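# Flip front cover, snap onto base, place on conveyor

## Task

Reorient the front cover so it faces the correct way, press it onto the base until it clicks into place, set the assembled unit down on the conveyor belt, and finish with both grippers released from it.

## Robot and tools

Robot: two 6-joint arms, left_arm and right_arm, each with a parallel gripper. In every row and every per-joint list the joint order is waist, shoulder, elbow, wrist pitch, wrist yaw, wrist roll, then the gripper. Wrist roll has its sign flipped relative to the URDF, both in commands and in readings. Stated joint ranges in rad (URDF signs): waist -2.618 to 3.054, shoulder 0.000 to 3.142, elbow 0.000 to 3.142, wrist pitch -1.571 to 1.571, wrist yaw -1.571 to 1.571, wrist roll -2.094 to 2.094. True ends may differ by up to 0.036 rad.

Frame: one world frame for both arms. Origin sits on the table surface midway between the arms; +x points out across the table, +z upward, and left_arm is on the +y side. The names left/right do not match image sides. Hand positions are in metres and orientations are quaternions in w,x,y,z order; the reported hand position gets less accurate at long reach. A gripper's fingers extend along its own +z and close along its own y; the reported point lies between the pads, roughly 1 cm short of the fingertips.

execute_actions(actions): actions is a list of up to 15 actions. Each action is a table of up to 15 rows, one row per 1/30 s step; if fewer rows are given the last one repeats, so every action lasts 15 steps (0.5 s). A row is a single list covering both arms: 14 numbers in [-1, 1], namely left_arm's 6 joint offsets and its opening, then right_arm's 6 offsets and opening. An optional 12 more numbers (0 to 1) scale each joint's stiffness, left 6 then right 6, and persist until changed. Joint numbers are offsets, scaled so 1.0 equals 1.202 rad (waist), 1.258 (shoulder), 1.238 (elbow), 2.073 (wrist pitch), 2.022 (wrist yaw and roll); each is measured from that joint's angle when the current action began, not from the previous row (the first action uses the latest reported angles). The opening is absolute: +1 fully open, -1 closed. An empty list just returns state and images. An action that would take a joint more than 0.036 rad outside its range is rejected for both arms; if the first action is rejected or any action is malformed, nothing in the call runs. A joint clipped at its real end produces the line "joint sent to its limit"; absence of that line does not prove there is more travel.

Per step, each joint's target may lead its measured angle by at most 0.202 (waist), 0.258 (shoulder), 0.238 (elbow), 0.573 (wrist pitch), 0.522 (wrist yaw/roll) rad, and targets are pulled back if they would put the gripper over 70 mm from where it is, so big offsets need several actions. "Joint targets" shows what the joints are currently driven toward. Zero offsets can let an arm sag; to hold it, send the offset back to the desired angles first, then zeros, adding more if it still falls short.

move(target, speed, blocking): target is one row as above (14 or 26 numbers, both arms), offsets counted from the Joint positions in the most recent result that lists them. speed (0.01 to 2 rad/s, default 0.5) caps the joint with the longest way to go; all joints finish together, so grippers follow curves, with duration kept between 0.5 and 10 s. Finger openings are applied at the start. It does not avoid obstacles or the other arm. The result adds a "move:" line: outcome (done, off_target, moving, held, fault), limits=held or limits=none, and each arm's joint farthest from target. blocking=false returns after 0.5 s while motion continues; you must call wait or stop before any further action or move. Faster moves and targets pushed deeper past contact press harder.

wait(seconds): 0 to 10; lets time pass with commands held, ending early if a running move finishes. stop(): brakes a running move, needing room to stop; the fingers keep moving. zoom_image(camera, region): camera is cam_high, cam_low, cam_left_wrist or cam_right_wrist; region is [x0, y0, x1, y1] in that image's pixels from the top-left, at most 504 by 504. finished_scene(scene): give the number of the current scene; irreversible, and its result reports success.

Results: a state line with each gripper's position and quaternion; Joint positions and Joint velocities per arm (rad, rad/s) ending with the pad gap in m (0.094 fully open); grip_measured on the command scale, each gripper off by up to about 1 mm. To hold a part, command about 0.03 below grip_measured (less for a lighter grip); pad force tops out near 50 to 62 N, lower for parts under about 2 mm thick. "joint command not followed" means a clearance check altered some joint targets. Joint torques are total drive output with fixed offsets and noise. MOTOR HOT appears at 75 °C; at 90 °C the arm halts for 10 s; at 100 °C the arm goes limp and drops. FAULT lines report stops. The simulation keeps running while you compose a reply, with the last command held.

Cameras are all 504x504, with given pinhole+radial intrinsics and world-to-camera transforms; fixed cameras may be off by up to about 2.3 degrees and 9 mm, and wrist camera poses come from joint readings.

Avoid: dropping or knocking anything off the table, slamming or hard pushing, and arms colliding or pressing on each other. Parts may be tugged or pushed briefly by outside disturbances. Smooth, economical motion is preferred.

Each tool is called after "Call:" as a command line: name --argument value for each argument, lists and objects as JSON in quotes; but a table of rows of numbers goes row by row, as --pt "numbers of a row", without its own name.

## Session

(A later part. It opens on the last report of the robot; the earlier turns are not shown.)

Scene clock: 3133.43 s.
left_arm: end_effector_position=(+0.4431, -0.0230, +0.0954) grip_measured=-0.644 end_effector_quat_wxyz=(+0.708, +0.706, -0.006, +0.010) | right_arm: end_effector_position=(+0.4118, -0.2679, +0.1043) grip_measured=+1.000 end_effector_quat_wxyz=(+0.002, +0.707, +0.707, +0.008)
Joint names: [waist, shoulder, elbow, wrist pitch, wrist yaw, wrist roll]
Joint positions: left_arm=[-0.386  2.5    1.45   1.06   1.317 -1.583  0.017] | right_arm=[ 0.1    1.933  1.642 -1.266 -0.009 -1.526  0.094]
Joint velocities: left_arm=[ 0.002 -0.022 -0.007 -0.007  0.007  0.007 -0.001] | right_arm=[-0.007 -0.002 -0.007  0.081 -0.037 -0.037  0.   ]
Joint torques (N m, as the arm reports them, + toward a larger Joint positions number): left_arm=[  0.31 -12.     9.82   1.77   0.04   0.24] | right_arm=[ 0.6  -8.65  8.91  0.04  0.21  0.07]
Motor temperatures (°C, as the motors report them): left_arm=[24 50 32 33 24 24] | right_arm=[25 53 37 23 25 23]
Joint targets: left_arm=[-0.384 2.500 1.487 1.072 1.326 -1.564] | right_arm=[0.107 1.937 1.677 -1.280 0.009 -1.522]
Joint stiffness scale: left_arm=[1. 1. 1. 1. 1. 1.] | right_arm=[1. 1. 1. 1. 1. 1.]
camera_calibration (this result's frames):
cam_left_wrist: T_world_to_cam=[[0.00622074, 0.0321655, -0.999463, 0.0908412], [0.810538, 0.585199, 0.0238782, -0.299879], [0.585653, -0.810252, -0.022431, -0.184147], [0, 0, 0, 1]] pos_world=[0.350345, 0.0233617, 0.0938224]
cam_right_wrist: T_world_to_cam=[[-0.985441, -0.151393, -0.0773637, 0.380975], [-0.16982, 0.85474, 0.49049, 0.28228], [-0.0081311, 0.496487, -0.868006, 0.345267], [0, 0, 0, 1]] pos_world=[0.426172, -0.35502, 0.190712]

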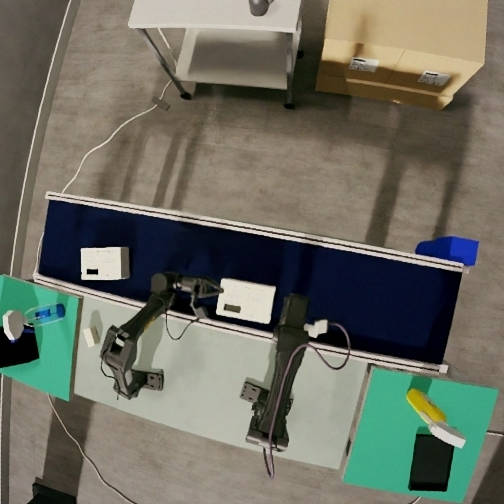

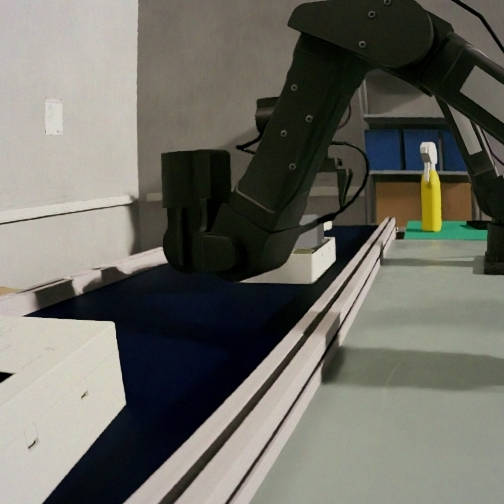

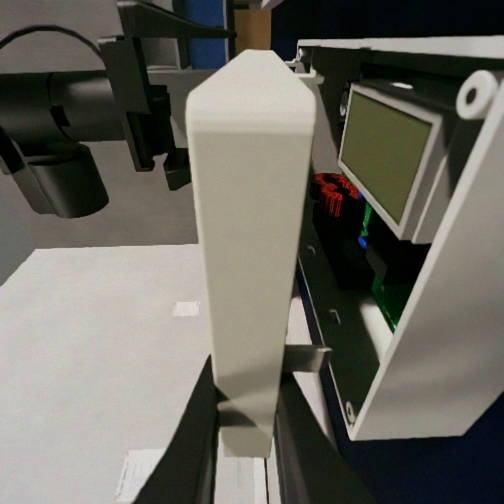

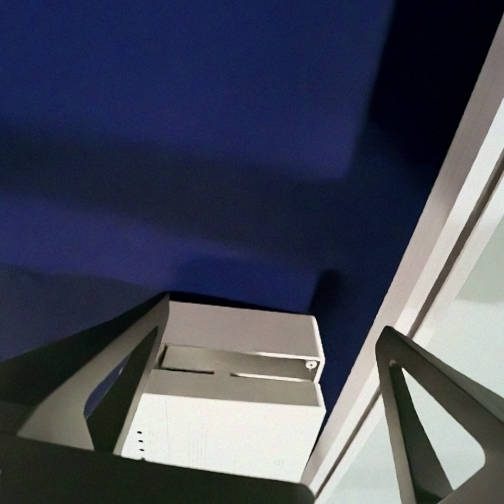

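Call:
execute_actions --actions '[[[0.001,0,0.025,0.0058,0.0045,0.0094,-0.672,0.0058,0.0032,0.0283,-0.0068,0.0089,0.002,1.0],[0.000,0,0.018,0.0058,0.0045,0.0094,-0.672,0.0058,0.0032,0.0283,-0.0068,0.0089,0.002,1.0],[-0.001,0,0.011,0.0058,0.0045,0.0094,-0.672,0.0058,0.0032,0.0283,-0.0068,0.0089,0.002,1.0],[-0.002,0,0.004,0.0058,0.0045,0.0094,-0.672,0.0058,0.0032,0.0283,-0.0068,0.0089,0.002,1.0],[-0.0025,0,-0.003,0.0058,0.0045,0.0094,-0.672,0.0058,0.0032,0.0283,-0.0068,0.0089,0.002,1.0],[-0.003,0,-0.009,0.0058,0.0045,0.0094,-0.672,0.0058,0.0032,0.0283,-0.0068,0.0089,0.002,1.0],[-0.0035,0,-0.014,0.0058,0.0045,0.0094,-0.672,0.0058,0.0032,0.0283,-0.0068,0.0089,0.002,1.0],[-0.004,0,-0.0186,0.0058,0.0045,0.0094,-0.672,0.0058,0.0032,0.0283,-0.0068,0.0089,0.002,1.0]]]'

Scene clock: 3156.13 s.
left_arm: end_effector_position=(+0.4431, -0.0230, +0.0955) grip_measured=-0.644 end_effector_quat_wxyz=(+0.708, +0.706, -0.007, +0.011) | right_arm: end_effector_position=(+0.4118, -0.2679, +0.1043) grip_measured=+1.000 end_effector_quat_wxyz=(+0.002, +0.707, +0.707, +0.008)
Joint names: [waist, shoulder, elbow, wrist pitch, wrist yaw, wrist roll]
Joint positions: left_arm=[-0.386  2.5    1.45   1.063  1.317 -1.583  0.017] | right_arm=[ 0.1    1.933  1.642 -1.266 -0.009 -1.526  0.094]
Joint velocities: left_arm=[ 0.002 -0.012  0.002 -0.007  0.007  0.051  0.   ] | right_arm=[ 0.002 -0.002 -0.017  0.007  0.007 -0.007  0.   ]
Joint torques (N m, as the arm reports them, + toward a larger Joint positions number): left_arm=[ -0.46 -12.11   5.1    1.79   0.04   0.21] | right_arm=[ 0.6  -8.66  8.9   0.04  0.21  0.06]
Motor temperatures (°C, as the motors report them): left_arm=[24 51 31 33 24 24] | right_arm=[25 53 37 23 25 23]
Joint targets: left_arm=[-0.391 2.500 1.427 1.072 1.326 -1.564] | right_arm=[0.107 1.937 1.677 -1.280 0.009 -1.522]
Joint stiffness scale: left_arm=[1. 1. 1. 1. 1. 1.] | right_arm=[1. 1. 1. 1. 1. 1.]
camera_calibration (this result's frames):
cam_left_wrist: T_world_to_cam=[[0.00843853, 0.0316046, -0.999465, 0.0899622], [0.810483, 0.585213, 0.0253482, -0.29999], [0.585701, -0.810264, -0.0206766, -0.184324], [0, 0, 0, 1]] pos_world=[0.350337, 0.0233637, 0.093707]
cam_right_wrist: T_world_to_cam=[[-0.985441, -0.151393, -0.0773637, 0.380975], [-0.16982, 0.85474, 0.49049, 0.28228], [-0.0081311, 0.496487, -0.868006, 0.345267], [0, 0, 0, 1]] pos_world=[0.426172, -0.35502, 0.190712]

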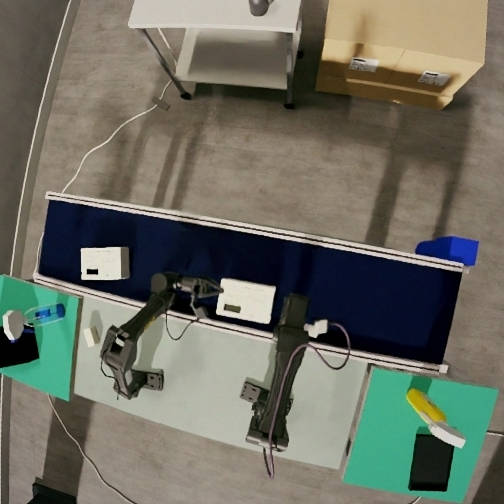

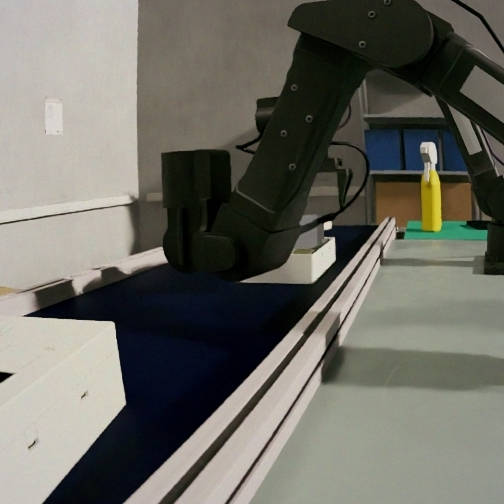

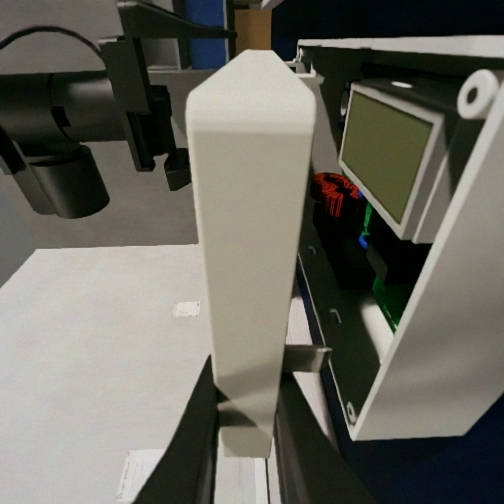

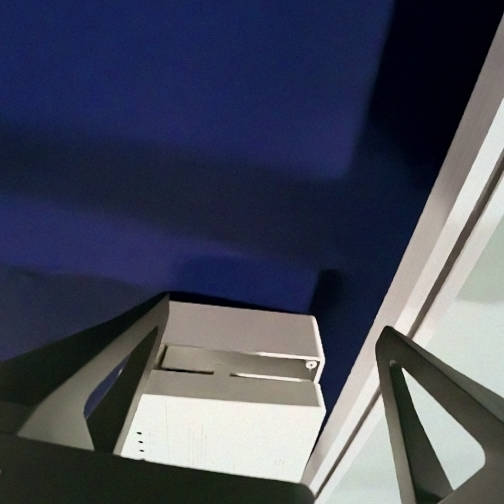

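Call:
zoom_image --camera "cam_right_wrist" --region '[230, 310, 350, 430]'

Region (230, 310, 350, 430) of cam_right_wrist's 504x504 image, scaled by 4.200, with more detail than that image has.

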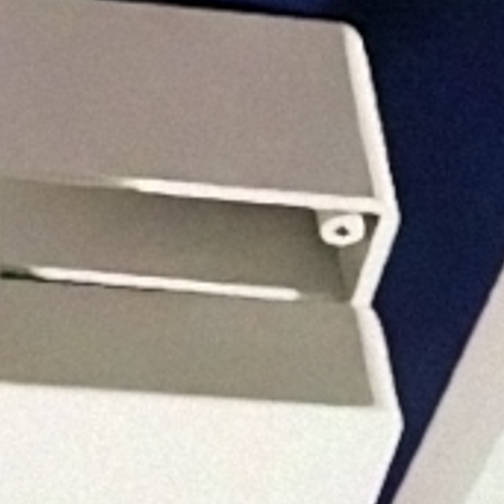

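Call:
zoom_image --camera "cam_left_wrist" --region '[290, 330, 450, 490]'

Call:
zoom_image --camera "cam_left_wrist" --region '[270, 25, 430, 185]'

Region (290, 330, 450, 490) of cam_left_wrist's 504x504 image, scaled by 3.150, with more detail than that image has.

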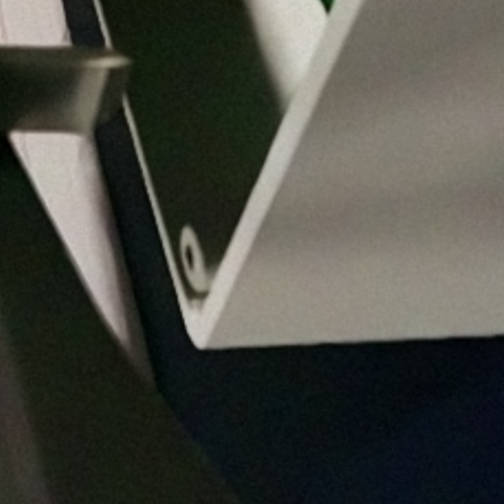

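Region (270, 25, 430, 185) of cam_left_wrist's 504x504 image, scaled by 3.150, with more detail than that image has.

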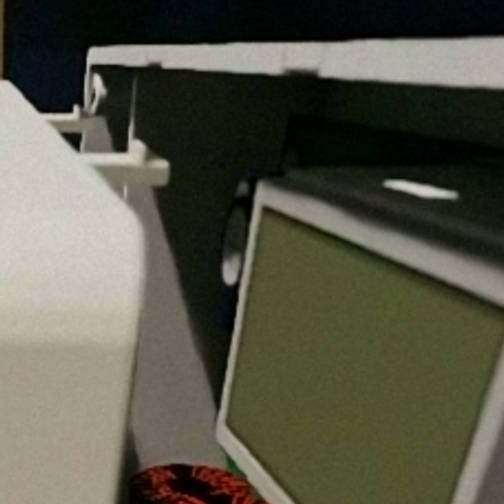

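Call:
execute_actions --actions '[[[-0.002,0,-0.012,0.0045,0.005,0.0094,-0.672,0.0058,0.0032,0.0283,-0.0068,0.0089,0.002,1.0],[-0.001,0,-0.006,0.0045,0.006,0.0094,-0.672,0.0058,0.0032,0.0283,-0.0068,0.0089,0.002,1.0],[0,0,0,0.0045,0.007,0.0094,-0.672,0.0058,0.0032,0.0283,-0.0068,0.0089,0.002,1.0],[0,0,0.004,0.0045,0.008,0.0094,-0.672,0.0058,0.0032,0.0283,-0.0068,0.0089,0.002,1.0],[0,0,0.008,0.0045,0.009,0.0094,-0.672,0.0058,0.0032,0.0283,-0.0068,0.0089,0.002,1.0],[0,0,0.008,0.0045,0.010,0.0094,-0.672,0.0058,0.0032,0.0283,-0.0068,0.0089,0.002,1.0],[0,0,0.008,0.0045,0.011,0.0094,-0.672,0.0058,0.0032,0.0283,-0.0068,0.0089,0.002,1.0]]]'

Scene clock: 3276.63 s.
left_arm: end_effector_position=(+0.4412, -0.0230, +0.0956) grip_measured=-0.644 end_effector_quat_wxyz=(+0.708, +0.706, -0.011, +0.008) | right_arm: end_effector_position=(+0.4118, -0.2679, +0.1043) grip_measured=+1.000 end_effector_quat_wxyz=(+0.002, +0.707, +0.707, +0.008)
Joint names: [waist, shoulder, elbow, wrist pitch, wrist yaw, wrist roll]
Joint positions: left_arm=[-0.386  2.5    1.45   1.063  1.328 -1.583  0.017] | right_arm=[ 0.1    1.933  1.642 -1.266 -0.009 -1.526  0.094]
Joint velocities: left_arm=[ 0.007  0.007  0.012 -0.022  0.037 -0.081 -0.   ] | right_arm=[ 0.007  0.002 -0.007 -0.022  0.022 -0.081  0.   ]
Joint torques (N m, as the arm reports them, + toward a larger Joint positions number): left_arm=[ -0.01 -12.12   7.64   1.76   0.1    0.22] | right_arm=[ 0.59 -8.65  8.9   0.04  0.21  0.07]
Motor temperatures (°C, as the motors report them): left_arm=[24 52 27 33 24 24] | right_arm=[25 51 38 23 25 23]
Joint targets: left_arm=[-0.386 2.500 1.460 1.072 1.339 -1.564] | right_arm=[0.107 1.937 1.677 -1.280 0.009 -1.522]
Joint stiffness scale: left_arm=[1. 1. 1. 1. 1. 1.] | right_arm=[1. 1. 1. 1. 1. 1.]
camera_calibration (this result's frames):
cam_left_wrist: T_world_to_cam=[[0.00918109, 0.0315578, -0.99946, 0.0896675], [0.816677, 0.576522, 0.0257057, -0.301413], [0.577022, -0.816472, -0.0204795, -0.179542], [0, 0, 0, 1]] pos_world=[0.348934, 0.0243503, 0.0936902]
cam_right_wrist: T_world_to_cam=[[-0.985441, -0.151393, -0.0773637, 0.380975], [-0.16982, 0.85474, 0.49049, 0.28228], [-0.0081311, 0.496487, -0.868006, 0.345267], [0, 0, 0, 1]] pos_world=[0.426172, -0.35502, 0.190712]

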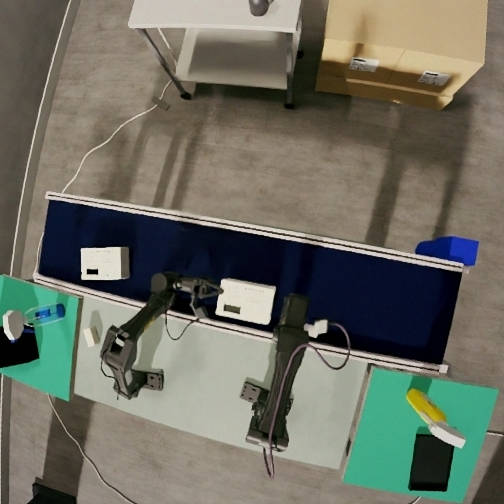

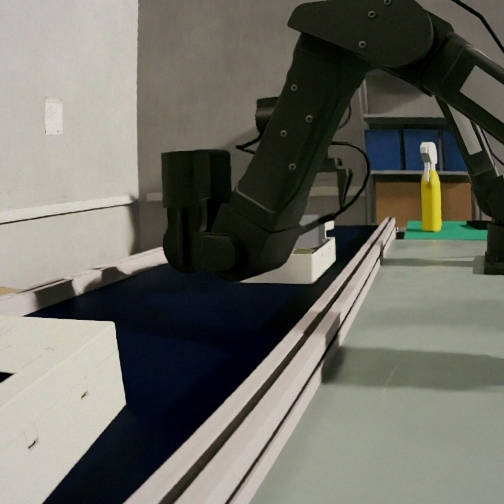

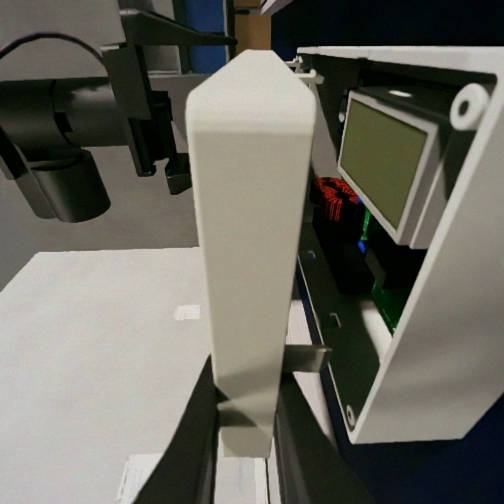

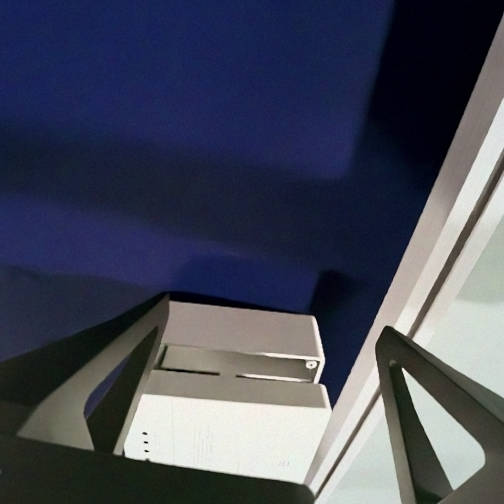

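Call:
zoom_image --camera "cam_right_wrist" --region '[230, 310, 350, 430]'

Call:
zoom_image --camera "cam_left_wrist" --region '[270, 25, 430, 185]'

Region (230, 310, 350, 430) of cam_right_wrist's 504x504 image, scaled by 4.200, with more detail than that image has.

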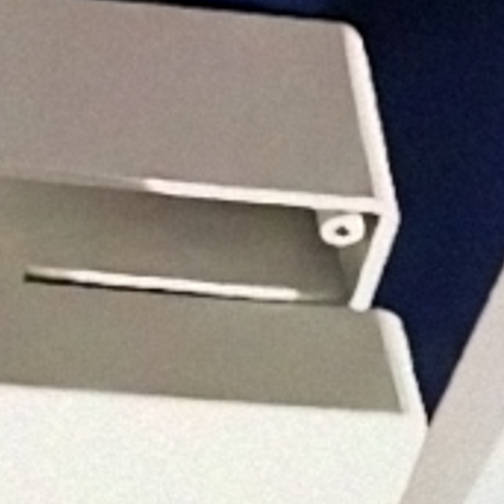

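Region (270, 25, 430, 185) of cam_left_wrist's 504x504 image, scaled by 3.150, with more detail than that image has.

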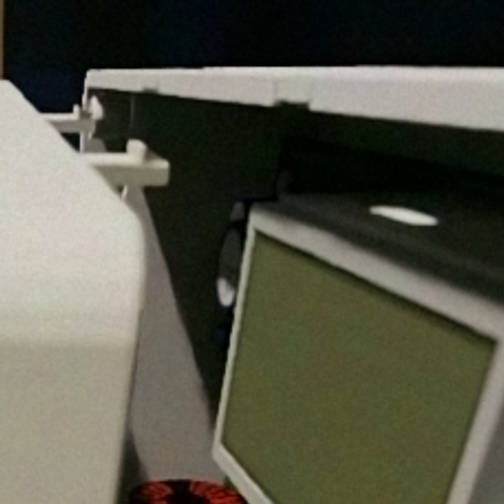

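Call:
zoom_image --camera "cam_left_wrist" --region '[270, 200, 470, 400]'

Region (270, 200, 470, 400) of cam_left_wrist's 504x504 image, scaled by 2.520, with more detail than that image has.

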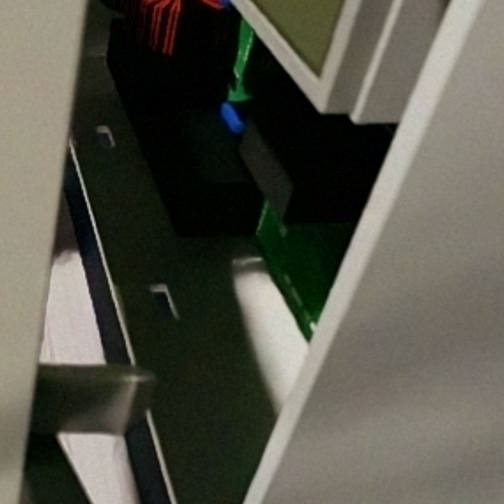

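Call:
zoom_image --camera "cam_high" --region '[210, 270, 290, 330]'

Region (210, 270, 290, 330) of cam_high's 504x504 image, scaled by 6.300, with more detail than that image has; it fills the top 378 rows of this view, and the rest is white.

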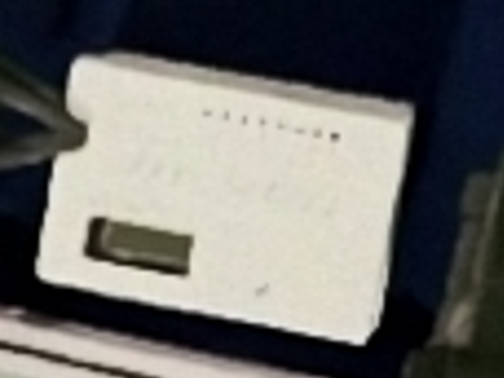

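Call:
execute_actions --actions '[]'

Scene clock: 3368.30 s.
left_arm: end_effector_position=(+0.4410, -0.0230, +0.0956) grip_measured=-0.644 end_effector_quat_wxyz=(+0.708, +0.706, -0.011, +0.007) | right_arm: end_effector_position=(+0.4118, -0.2679, +0.1043) grip_measured=+1.000 end_effector_quat_wxyz=(+0.002, +0.707, +0.707, +0.008)
Joint names: [waist, shoulder, elbow, wrist pitch, wrist yaw, wrist roll]
Joint positions: left_arm=[-0.386  2.5    1.45   1.063  1.328 -1.583  0.017] | right_arm=[ 0.1    1.933  1.642 -1.266 -0.009 -1.526  0.094]
Joint velocities: left_arm=[-0.012 -0.022 -0.027 -0.007  0.022 -0.037 -0.001] | right_arm=[-0.022 -0.007 -0.002 -0.022  0.051 -0.007  0.   ]
Joint torques (N m, as the arm reports them, + toward a larger Joint positions number): left_arm=[  0.04 -12.01   7.67   1.74   0.08   0.22] | right_arm=[ 0.6  -8.65  8.91  0.04  0.21  0.07]
Motor temperatures (°C, as the motors report them): left_arm=[24 53 29 33 24 24] | right_arm=[25 50 39 23 25 23]
Joint targets: left_arm=[-0.386 2.500 1.460 1.072 1.339 -1.564] | right_arm=[0.107 1.937 1.677 -1.280 0.009 -1.522]
Joint stiffness scale: left_arm=[1. 1. 1. 1. 1. 1.] | right_arm=[1. 1. 1. 1. 1. 1.]
camera_calibration (this result's frames):
cam_left_wrist: T_world_to_cam=[[0.00920775, 0.031561, -0.999459, 0.0896552], [0.817117, 0.575899, 0.0257137, -0.301511], [0.576399, -0.816912, -0.0204863, -0.179198], [0, 0, 0, 1]] pos_world=[0.348834, 0.0244214, 0.0936886]
cam_right_wrist: T_world_to_cam=[[-0.985441, -0.151393, -0.0773637, 0.380975], [-0.16982, 0.85474, 0.49049, 0.28228], [-0.0081311, 0.496487, -0.868006, 0.345267], [0, 0, 0, 1]] pos_world=[0.426172, -0.35502, 0.190712]

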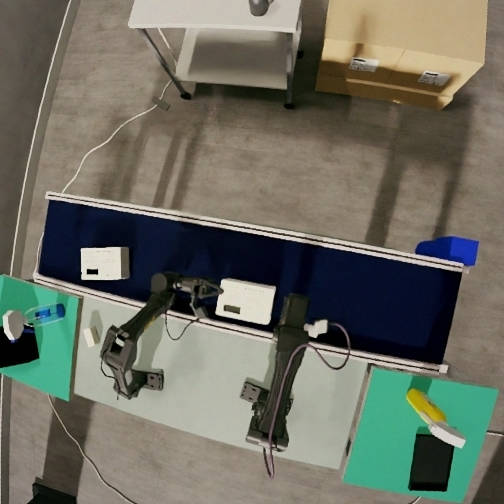

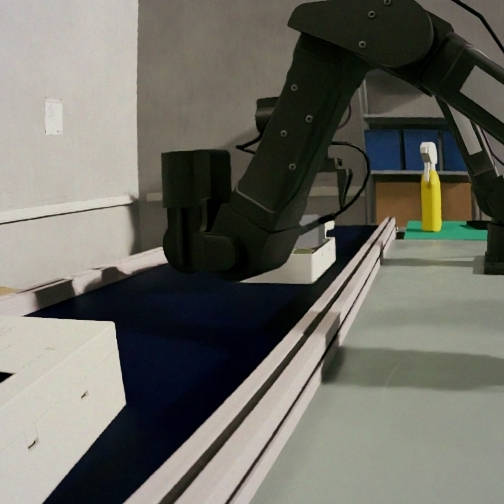

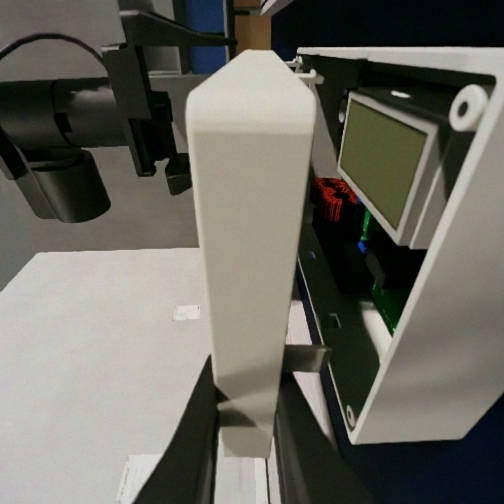

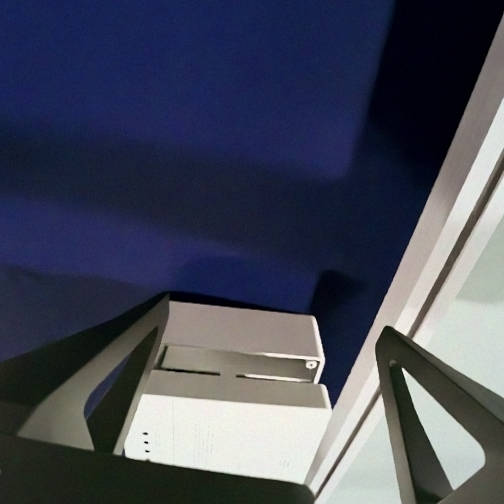

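Call:
zoom_image --camera "cam_right_wrist" --region '[230, 310, 350, 430]'

Call:
zoom_image --camera "cam_left_wrist" --region '[240, 40, 504, 460]'

Region (230, 310, 350, 430) of cam_right_wrist's 504x504 image, scaled by 4.200, with more detail than that image has.

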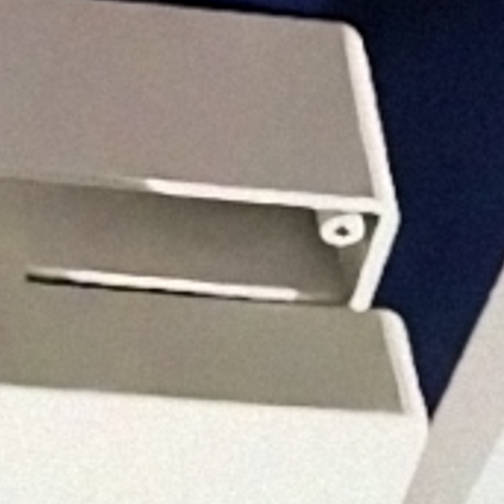

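Region (240, 40, 504, 460) of cam_left_wrist's 504x504 image, scaled by 1.200, with more detail than that image has; it fills the left 317 columns of this view, and the rest is white.

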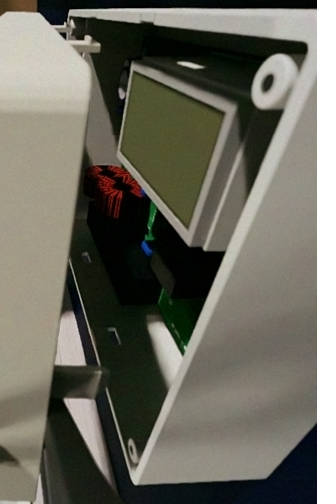

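Call:
execute_actions --actions '[[[0,0.001,0.008,0.0055,0.0058,0.0094,-0.672,0.0058,0.0032,0.0283,-0.0068,0.0089,0.002,1.0],[0,0.002,0.008,0.0062,0.0061,0.0094,-0.672,0.0058,0.0032,0.0283,-0.0068,0.0089,0.002,1.0],[0,0.003,0.008,0.007,0.0064,0.0094,-0.672,0.0058,0.0032,0.0283,-0.0068,0.0089,0.002,1.0],[0,0.004,0.008,0.0078,0.0067,0.0094,-0.672,0.0058,0.0032,0.0283,-0.0068,0.0089,0.002,1.0],[0,0.005,0.008,0.0086,0.007,0.0094,-0.672,0.0058,0.0032,0.0283,-0.0068,0.0089,0.002,1.0],[0,0.006,0.008,0.0092,0.0073,0.0094,-0.672,0.0058,0.0032,0.0283,-0.0068,0.0089,0.002,1.0],[0,0.0068,0.008,0.0098,0.0075,0.0094,-0.672,0.0058,0.0032,0.0283,-0.0068,0.0089,0.002,1.0]]]'

Scene clock: 3415.73 s.
left_arm: end_effector_position=(+0.4402, -0.0230, +0.0968) grip_measured=-0.644 end_effector_quat_wxyz=(+0.709, +0.705, -0.016, +0.009) | right_arm: end_effector_position=(+0.4118, -0.2679, +0.1043) grip_measured=+1.000 end_effector_quat_wxyz=(+0.002, +0.707, +0.707, +0.008)
Joint names: [waist, shoulder, elbow, wrist pitch, wrist yaw, wrist roll]
Joint positions: left_arm=[-0.386  2.5    1.45   1.074  1.333 -1.583  0.017] | right_arm=[ 0.1    1.933  1.642 -1.266 -0.009 -1.526  0.094]
Joint velocities: left_arm=[-0.017  0.012 -0.002 -0.022  0.007 -0.022 -0.001] | right_arm=[ 0.002  0.027  0.012 -0.007  0.007 -0.051  0.   ]
Joint torques (N m, as the arm reports them, + toward a larger Joint positions number): left_arm=[  0.04 -11.5    7.69   1.7    0.1    0.25] | right_arm=[ 0.6  -8.63  8.9   0.04  0.21  0.06]
Motor temperatures (°C, as the motors report them): left_arm=[24 53 29 33 24 24] | right_arm=[25 50 39 23 25 23]
Joint targets: left_arm=[-0.386 2.509 1.460 1.084 1.344 -1.564] | right_arm=[0.107 1.937 1.677 -1.280 0.009 -1.522]
Joint stiffness scale: left_arm=[1. 1. 1. 1. 1. 1.] | right_arm=[1. 1. 1. 1. 1. 1.]
camera_calibration (this result's frames):
cam_left_wrist: T_world_to_cam=[[0.0197171, 0.028962, -0.999386, 0.0861581], [0.819441, 0.572228, 0.03275, -0.302653], [0.572825, -0.819583, -0.01245, -0.177948], [0, 0, 0, 1]] pos_world=[0.348241, 0.024848, 0.0938016]
cam_right_wrist: T_world_to_cam=[[-0.985441, -0.151393, -0.0773637, 0.380975], [-0.16982, 0.85474, 0.49049, 0.28228], [-0.0081311, 0.496487, -0.868006, 0.345267], [0, 0, 0, 1]] pos_world=[0.426172, -0.35502, 0.190712]

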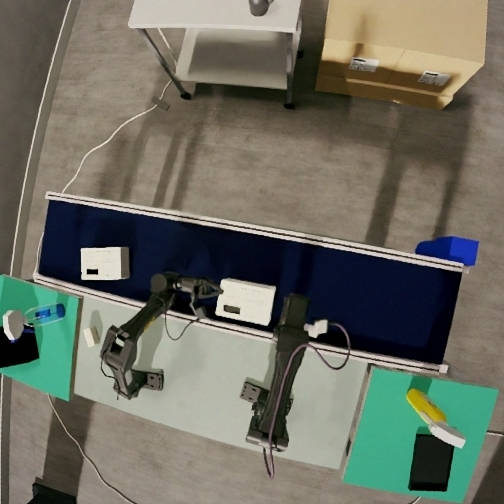

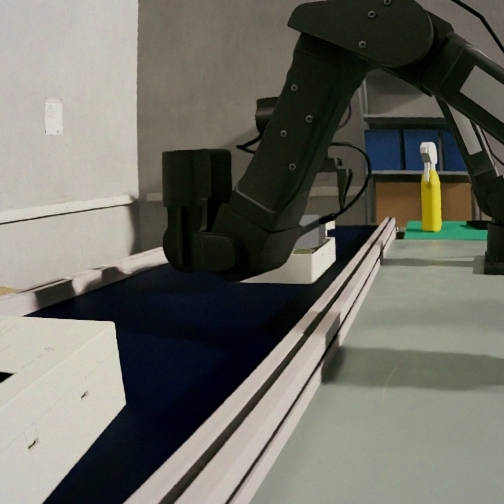

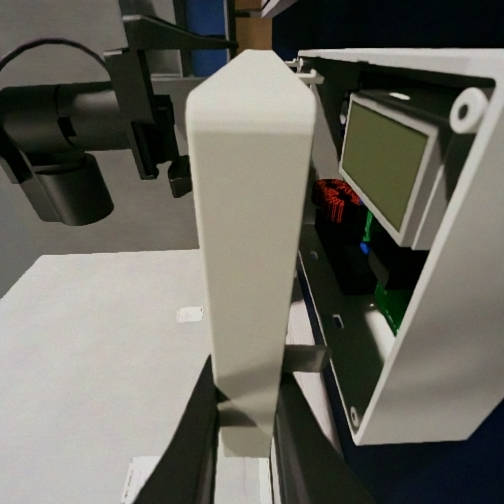

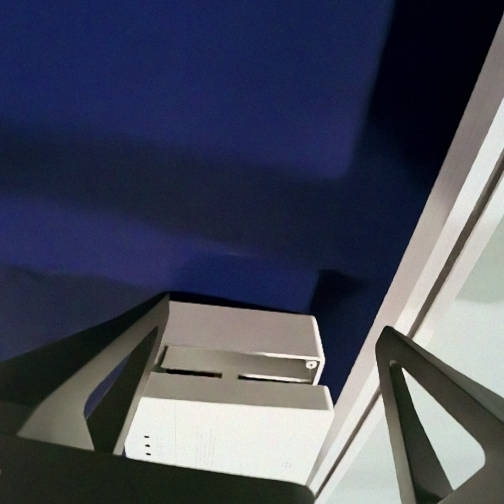

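Call:
execute_actions --actions '[[[0,0.009,0.008,0.0048,0.0054,0.0094,-0.672,0.0058,0.0032,0.0283,-0.0068,0.0089,0.002,1.0],[0,0.011,0.008,0.0048,0.0054,0.0094,-0.672,0.0058,0.0032,0.0283,-0.0068,0.0089,0.002,1.0],[0,0.013,0.008,0.0048,0.0054,0.0094,-0.672,0.0058,0.0032,0.0283,-0.0068,0.0089,0.002,1.0]]]'

Scene clock: 3425.83 s.
left_arm: end_effector_position=(+0.4396, -0.0229, +0.0881) grip_measured=-0.644 end_effector_quat_wxyz=(+0.708, +0.706, -0.012, +0.004) | right_arm: end_effector_position=(+0.4118, -0.2679, +0.1043) grip_measured=+1.000 end_effector_quat_wxyz=(+0.002, +0.707, +0.707, +0.008)
Joint names: [waist, shoulder, elbow, wrist pitch, wrist yaw, wrist roll]
Joint positions: left_arm=[-0.386  2.518  1.45   1.078  1.334 -1.583  0.017] | right_arm=[ 0.1    1.933  1.642 -1.266 -0.009 -1.526  0.094]
Joint velocities: left_arm=[ 0.002  0.007  0.017 -0.125 -0.081 -0.11  -0.001] | right_arm=[ 0.007  0.002  0.002 -0.007  0.051  0.022  0.   ]
Joint torques (N m, as the arm reports them, + toward a larger Joint positions number): left_arm=[ -0.06 -12.24   7.67   1.71   0.06   0.22] | right_arm=[ 0.6  -8.65  8.9   0.04  0.21  0.06]
Motor temperatures (°C, as the motors report them): left_arm=[24 53 29 33 24 24] | right_arm=[25 49 39 23 25 23]
Joint targets: left_arm=[-0.386 2.516 1.460 1.084 1.344 -1.564] | right_arm=[0.107 1.937 1.677 -1.280 0.009 -1.522]
Joint stiffness scale: left_arm=[1. 1. 1. 1. 1. 1.] | right_arm=[1. 1. 1. 1. 1. 1.]
camera_calibration (this result's frames):
cam_left_wrist: T_world_to_cam=[[0.00569813, 0.0325177, -0.999455, 0.0837368], [0.82027, 0.571502, 0.0232706, -0.301484], [0.571947, -0.819956, -0.0234168, -0.176264], [0, 0, 0, 1]] pos_world=[0.347635, 0.0250476, 0.0865793]
cam_right_wrist: T_world_to_cam=[[-0.985441, -0.151393, -0.0773637, 0.380975], [-0.16982, 0.85474, 0.49049, 0.28228], [-0.0081311, 0.496487, -0.868006, 0.345267], [0, 0, 0, 1]] pos_world=[0.426172, -0.35502, 0.190712]

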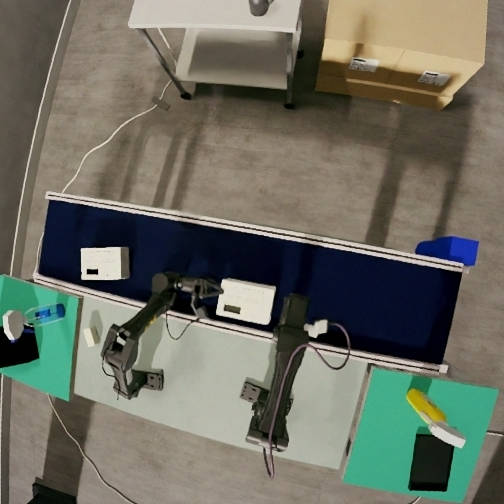

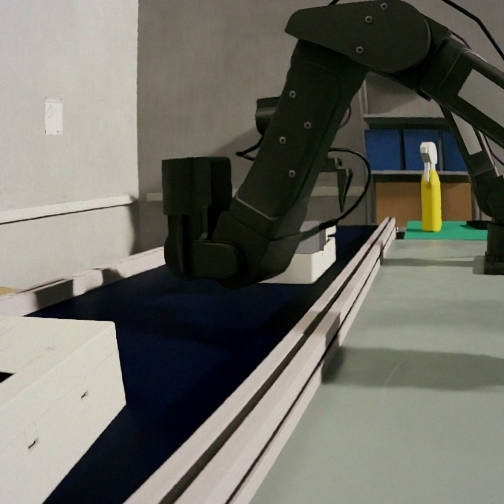

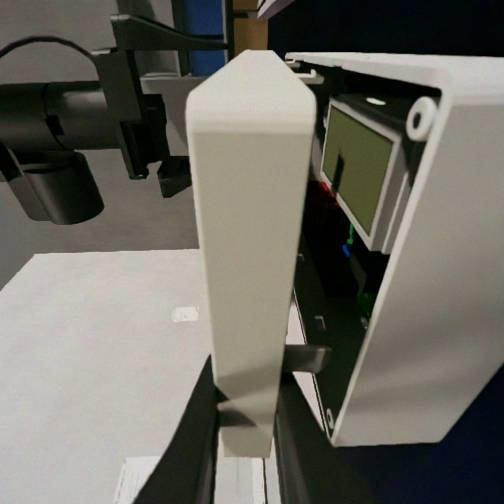

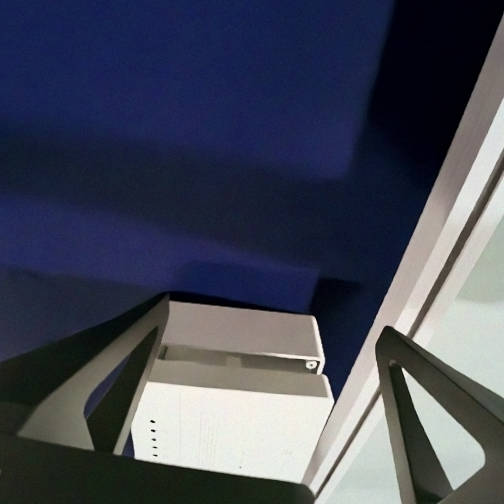

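Call:
zoom_image --camera "cam_right_wrist" --region '[130, 290, 350, 470]'

Call:
zoom_image --camera "cam_left_wrist" --region '[240, 40, 504, 460]'

Region (130, 290, 350, 470) of cam_right_wrist's 504x504 image, scaled by 2.291, with more detail than that image has; it fills the top 412 rows of this view, and the rest is white.

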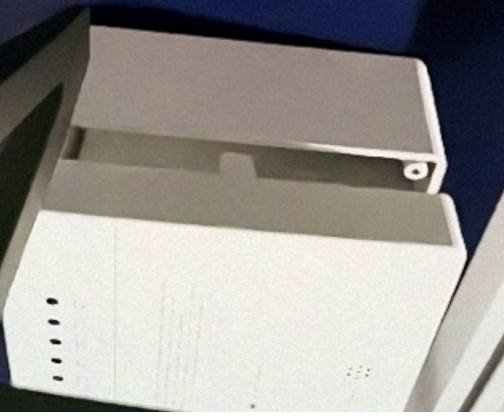

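Region (240, 40, 504, 460) of cam_left_wrist's 504x504 image, scaled by 1.200, with more detail than that image has; it fills the left 317 columns of this view, and the rest is white.

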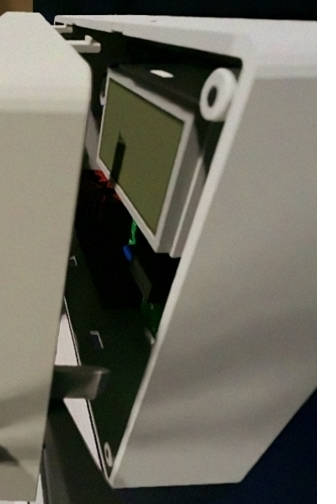

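Call:
zoom_image --camera "cam_low" --region '[230, 190, 370, 300]'

Call:
zoom_image --camera "cam_right_wrist" --region '[230, 310, 350, 430]'

Region (230, 190, 370, 300) of cam_low's 504x504 image, scaled by 3.600, with more detail than that image has; it fills the top 396 rows of this view, and the rest is white.

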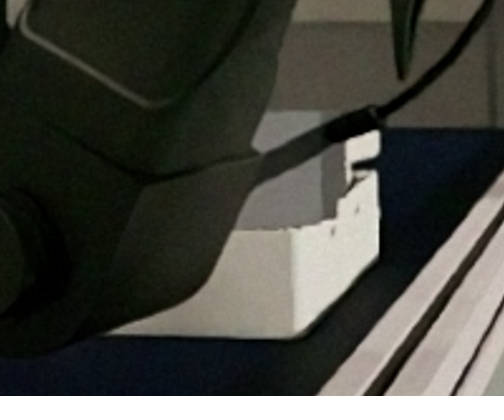

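Region (230, 310, 350, 430) of cam_right_wrist's 504x504 image, scaled by 4.200, with more detail than that image has.

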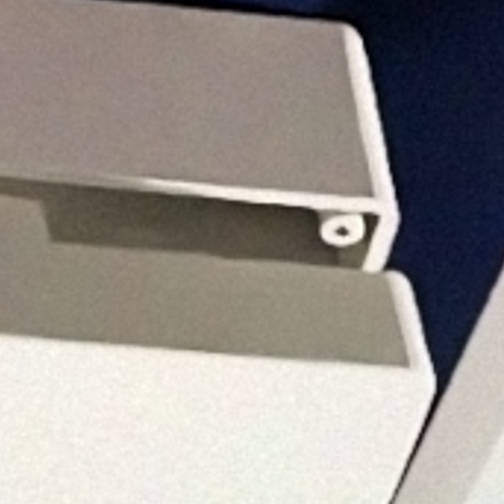

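Call:
zoom_image --camera "cam_left_wrist" --region '[270, 40, 504, 160]'

Call:
zoom_image --camera "cam_left_wrist" --region '[200, 330, 400, 480]'

Region (270, 40, 504, 160) of cam_left_wrist's 504x504 image, scaled by 2.154, with more detail than that image has; it fills the top 258 rows of this view, and the rest is white.

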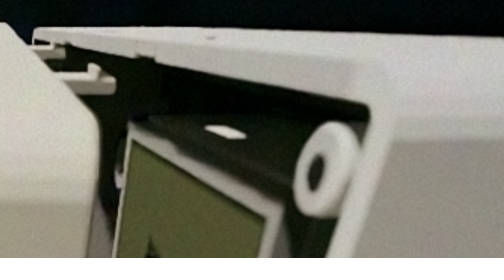

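Region (200, 330, 400, 480) of cam_left_wrist's 504x504 image, scaled by 2.520, with more detail than that image has; it fills the top 378 rows of this view, and the rest is white.

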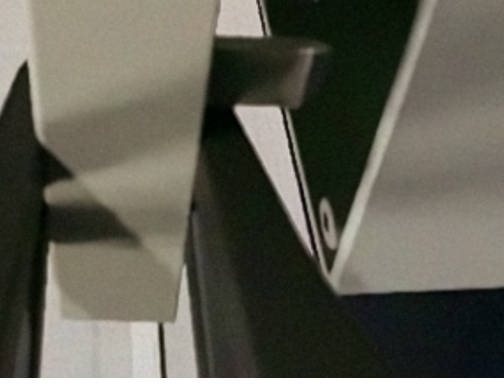

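Call:
zoom_image --camera "cam_left_wrist" --region '[270, 45, 380, 105]'

Region (270, 45, 380, 105) of cam_left_wrist's 504x504 image, scaled by 4.582, with more detail than that image has; it fills the top 275 rows of this view, and the rest is white.

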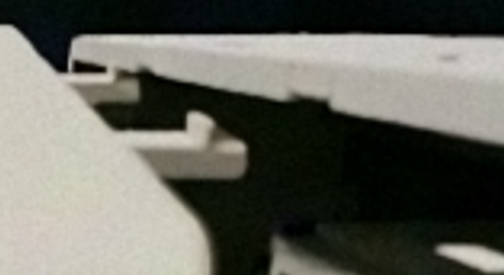

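Call:
execute_actions --actions '[[[-0.0083,-0.0016,0.008,0.0029,0.0049,0.0094,-0.672,0.0058,0.0032,0.0283,-0.0068,0.0089,0.002,1.0],[-0.0083,-0.0016,0.008,0.0029,0.0049,0.0094,-0.672,0.0058,0.0032,0.0283,-0.0068,0.0089,0.002,1.0],[-0.0083,-0.0016,0.008,0.0029,0.0049,0.0094,-0.672,0.0058,0.0032,0.0283,-0.0068,0.0089,0.002,1.0],[-0.0083,-0.0016,0.008,0.0029,0.0049,0.0094,-0.672,0.0058,0.0032,0.0283,-0.0068,0.0089,0.002,1.0],[-0.0083,-0.0016,0.008,0.0029,0.0049,0.0094,-0.672,0.0058,0.0032,0.0283,-0.0068,0.0089,0.002,1.0],[-0.0042,-0.0016,0.008,0.0029,0.0049,0.0094,-0.672,0.0058,0.0032,0.0283,-0.0068,0.0089,0.002,1.0]]]'

Scene clock: 3546.33 s.
left_arm: end_effector_position=(+0.4396, -0.0229, +0.0881) grip_measured=-0.644 end_effector_quat_wxyz=(+0.708, +0.706, -0.012, +0.004) | right_arm: end_effector_position=(+0.4118, -0.2679, +0.1043) grip_measured=+1.000 end_effector_quat_wxyz=(+0.002, +0.707, +0.707, +0.008)
Joint names: [waist, shoulder, elbow, wrist pitch, wrist yaw, wrist roll]
Joint positions: left_arm=[-0.386  2.518  1.45   1.078  1.334 -1.583  0.017] | right_arm=[ 0.1    1.933  1.642 -1.266 -0.009 -1.526  0.094]
Joint velocities: left_arm=[-0.017 -0.002  0.007 -0.037 -0.066  0.022  0.   ] | right_arm=[-0.017 -0.002  0.002  0.051  0.007 -0.022  0.   ]
Joint torques (N m, as the arm reports them, + toward a larger Joint positions number): left_arm=[ -0.45 -12.33   7.62   1.71   0.06   0.23] | right_arm=[ 0.59 -8.64  8.91  0.04  0.21  0.07]
Motor temperatures (°C, as the motors report them): left_arm=[24 55 28 33 24 24] | right_arm=[25 48 40 23 25 23]
Joint targets: left_arm=[-0.391 2.516 1.460 1.084 1.344 -1.564] | right_arm=[0.107 1.937 1.677 -1.280 0.009 -1.522]
Joint stiffness scale: left_arm=[1. 1. 1. 1. 1. 1.] | right_arm=[1. 1. 1. 1. 1. 1.]
camera_calibration (this result's frames):
cam_left_wrist: T_world_to_cam=[[0.00569813, 0.0325177, -0.999455, 0.0837368], [0.82027, 0.571502, 0.0232706, -0.301484], [0.571947, -0.819956, -0.0234168, -0.176264], [0, 0, 0, 1]] pos_world=[0.347635, 0.0250476, 0.0865793]
cam_right_wrist: T_world_to_cam=[[-0.985441, -0.151393, -0.0773637, 0.380975], [-0.16982, 0.85474, 0.49049, 0.28228], [-0.0081311, 0.496487, -0.868006, 0.345267], [0, 0, 0, 1]] pos_world=[0.426172, -0.35502, 0.190712]

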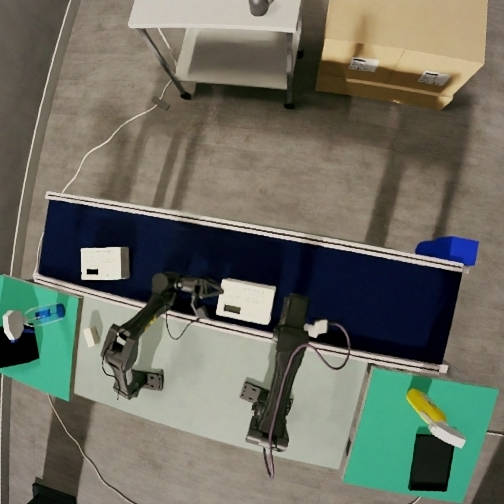

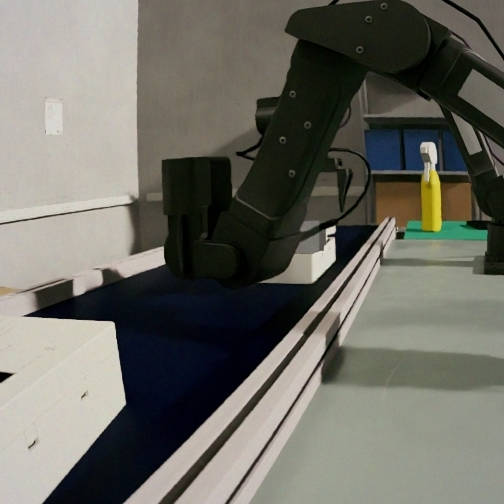

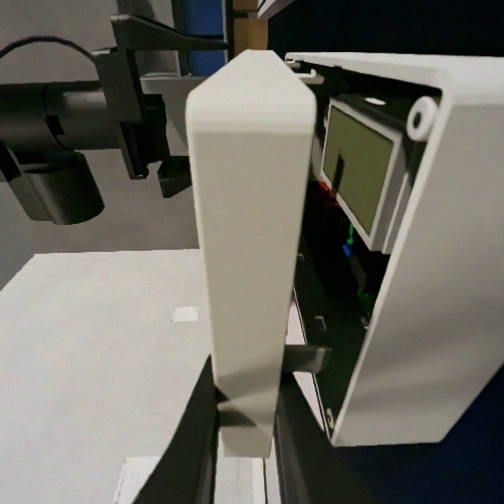

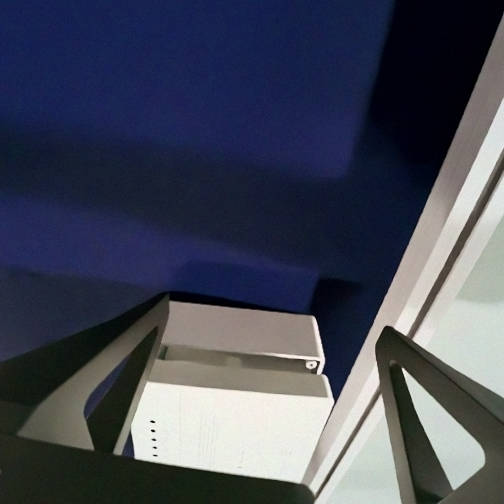

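Call:
execute_actions --actions '[[[-0.0117,-0.0016,0.008,0.0029,0.0049,0.0094,-0.672,0.0058,0.0032,0.0283,-0.0068,0.0089,0.002,1.0],[-0.0117,-0.0016,0.008,0.0029,0.0049,0.0094,-0.672,0.0058,0.0032,0.0283,-0.0068,0.0089,0.002,1.0],[-0.0117,-0.0016,0.008,0.0029,0.0049,0.0094,-0.672,0.0058,0.0032,0.0283,-0.0068,0.0089,0.002,1.0],[-0.0117,-0.0016,0.008,0.0029,0.0049,0.0094,-0.672,0.0058,0.0032,0.0283,-0.0068,0.0089,0.002,1.0],[-0.0117,-0.0016,0.008,0.0029,0.0049,0.0094,-0.672,0.0058,0.0032,0.0283,-0.0068,0.0089,0.002,1.0],[-0.0042,-0.0016,0.008,0.0029,0.0049,0.0094,-0.672,0.0058,0.0032,0.0283,-0.0068,0.0089,0.002,1.0]]]'

Scene clock: 3555.10 s.
left_arm: end_effector_position=(+0.4385, -0.0244, +0.0881) grip_measured=-0.644 end_effector_quat_wxyz=(+0.708, +0.706, -0.013, +0.003) | right_arm: end_effector_position=(+0.4118, -0.2679, +0.1043) grip_measured=+1.000 end_effector_quat_wxyz=(+0.002, +0.707, +0.707, +0.008)
Joint names: [waist, shoulder, elbow, wrist pitch, wrist yaw, wrist roll]
Joint positions: left_arm=[-0.39   2.518  1.45   1.078  1.334 -1.583  0.017] | right_arm=[ 0.1    1.933  1.642 -1.266 -0.009 -1.526  0.094]
Joint velocities: left_arm=[-0.017 -0.007 -0.037  0.007 -0.022  0.051  0.   ] | right_arm=[ 0.012 -0.007  0.007  0.007  0.007 -0.007  0.   ]
Joint torques (N m, as the arm reports them, + toward a larger Joint positions number): left_arm=[ -0.18 -12.12   7.58   1.71   0.05   0.22] | right_arm=[ 0.6  -8.65  8.9   0.04  0.21  0.07]
Motor temperatures (°C, as the motors report them): left_arm=[24 55 28 33 24 24] | right_arm=[25 48 40 23 25 23]
Joint targets: left_arm=[-0.391 2.516 1.460 1.084 1.343 -1.564] | right_arm=[0.107 1.937 1.677 -1.280 0.009 -1.522]
Joint stiffness scale: left_arm=[1. 1. 1. 1. 1. 1.] | right_arm=[1. 1. 1. 1. 1. 1.]
camera_calibration (this result's frames):
cam_left_wrist: T_world_to_cam=[[0.00582309, 0.0324994, -0.999455, 0.0837382], [0.822445, 0.568369, 0.0232735, -0.30073], [0.568815, -0.822132, -0.0234193, -0.175616], [0, 0, 0, 1]] pos_world=[0.346739, 0.0238241, 0.0865787]
cam_right_wrist: T_world_to_cam=[[-0.985441, -0.151393, -0.0773637, 0.380975], [-0.16982, 0.85474, 0.49049, 0.28228], [-0.0081311, 0.496487, -0.868006, 0.345267], [0, 0, 0, 1]] pos_world=[0.426172, -0.35502, 0.190712]

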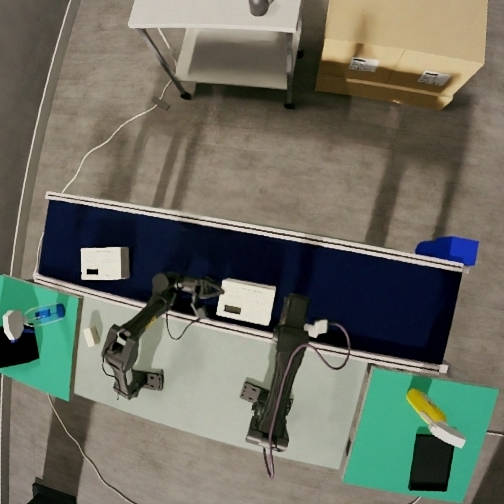

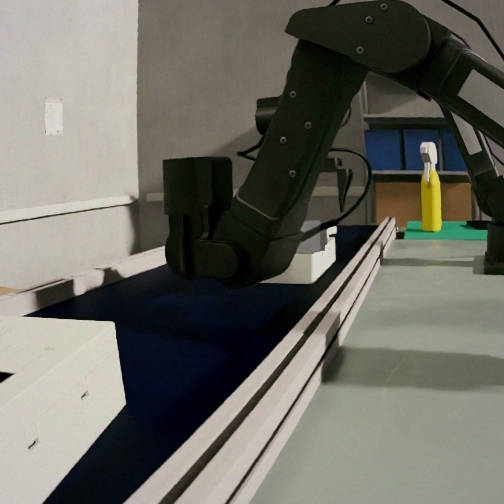

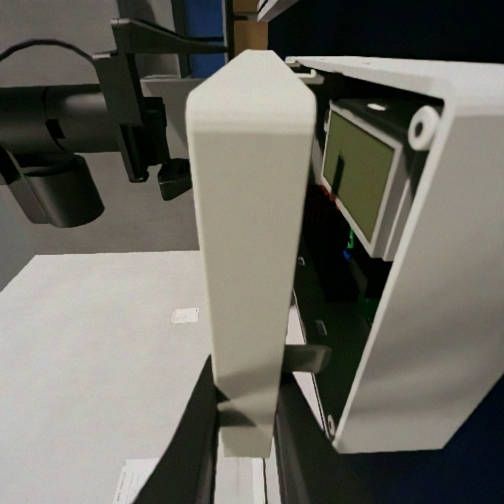

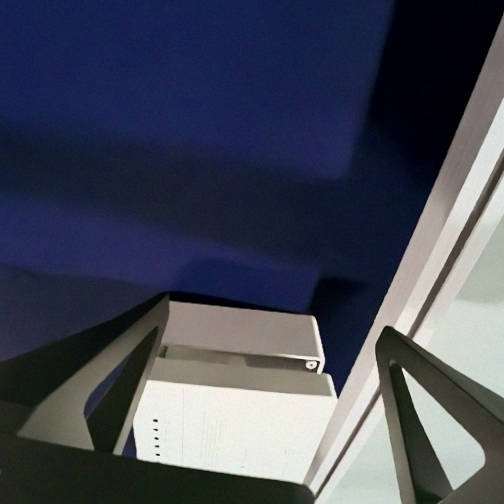

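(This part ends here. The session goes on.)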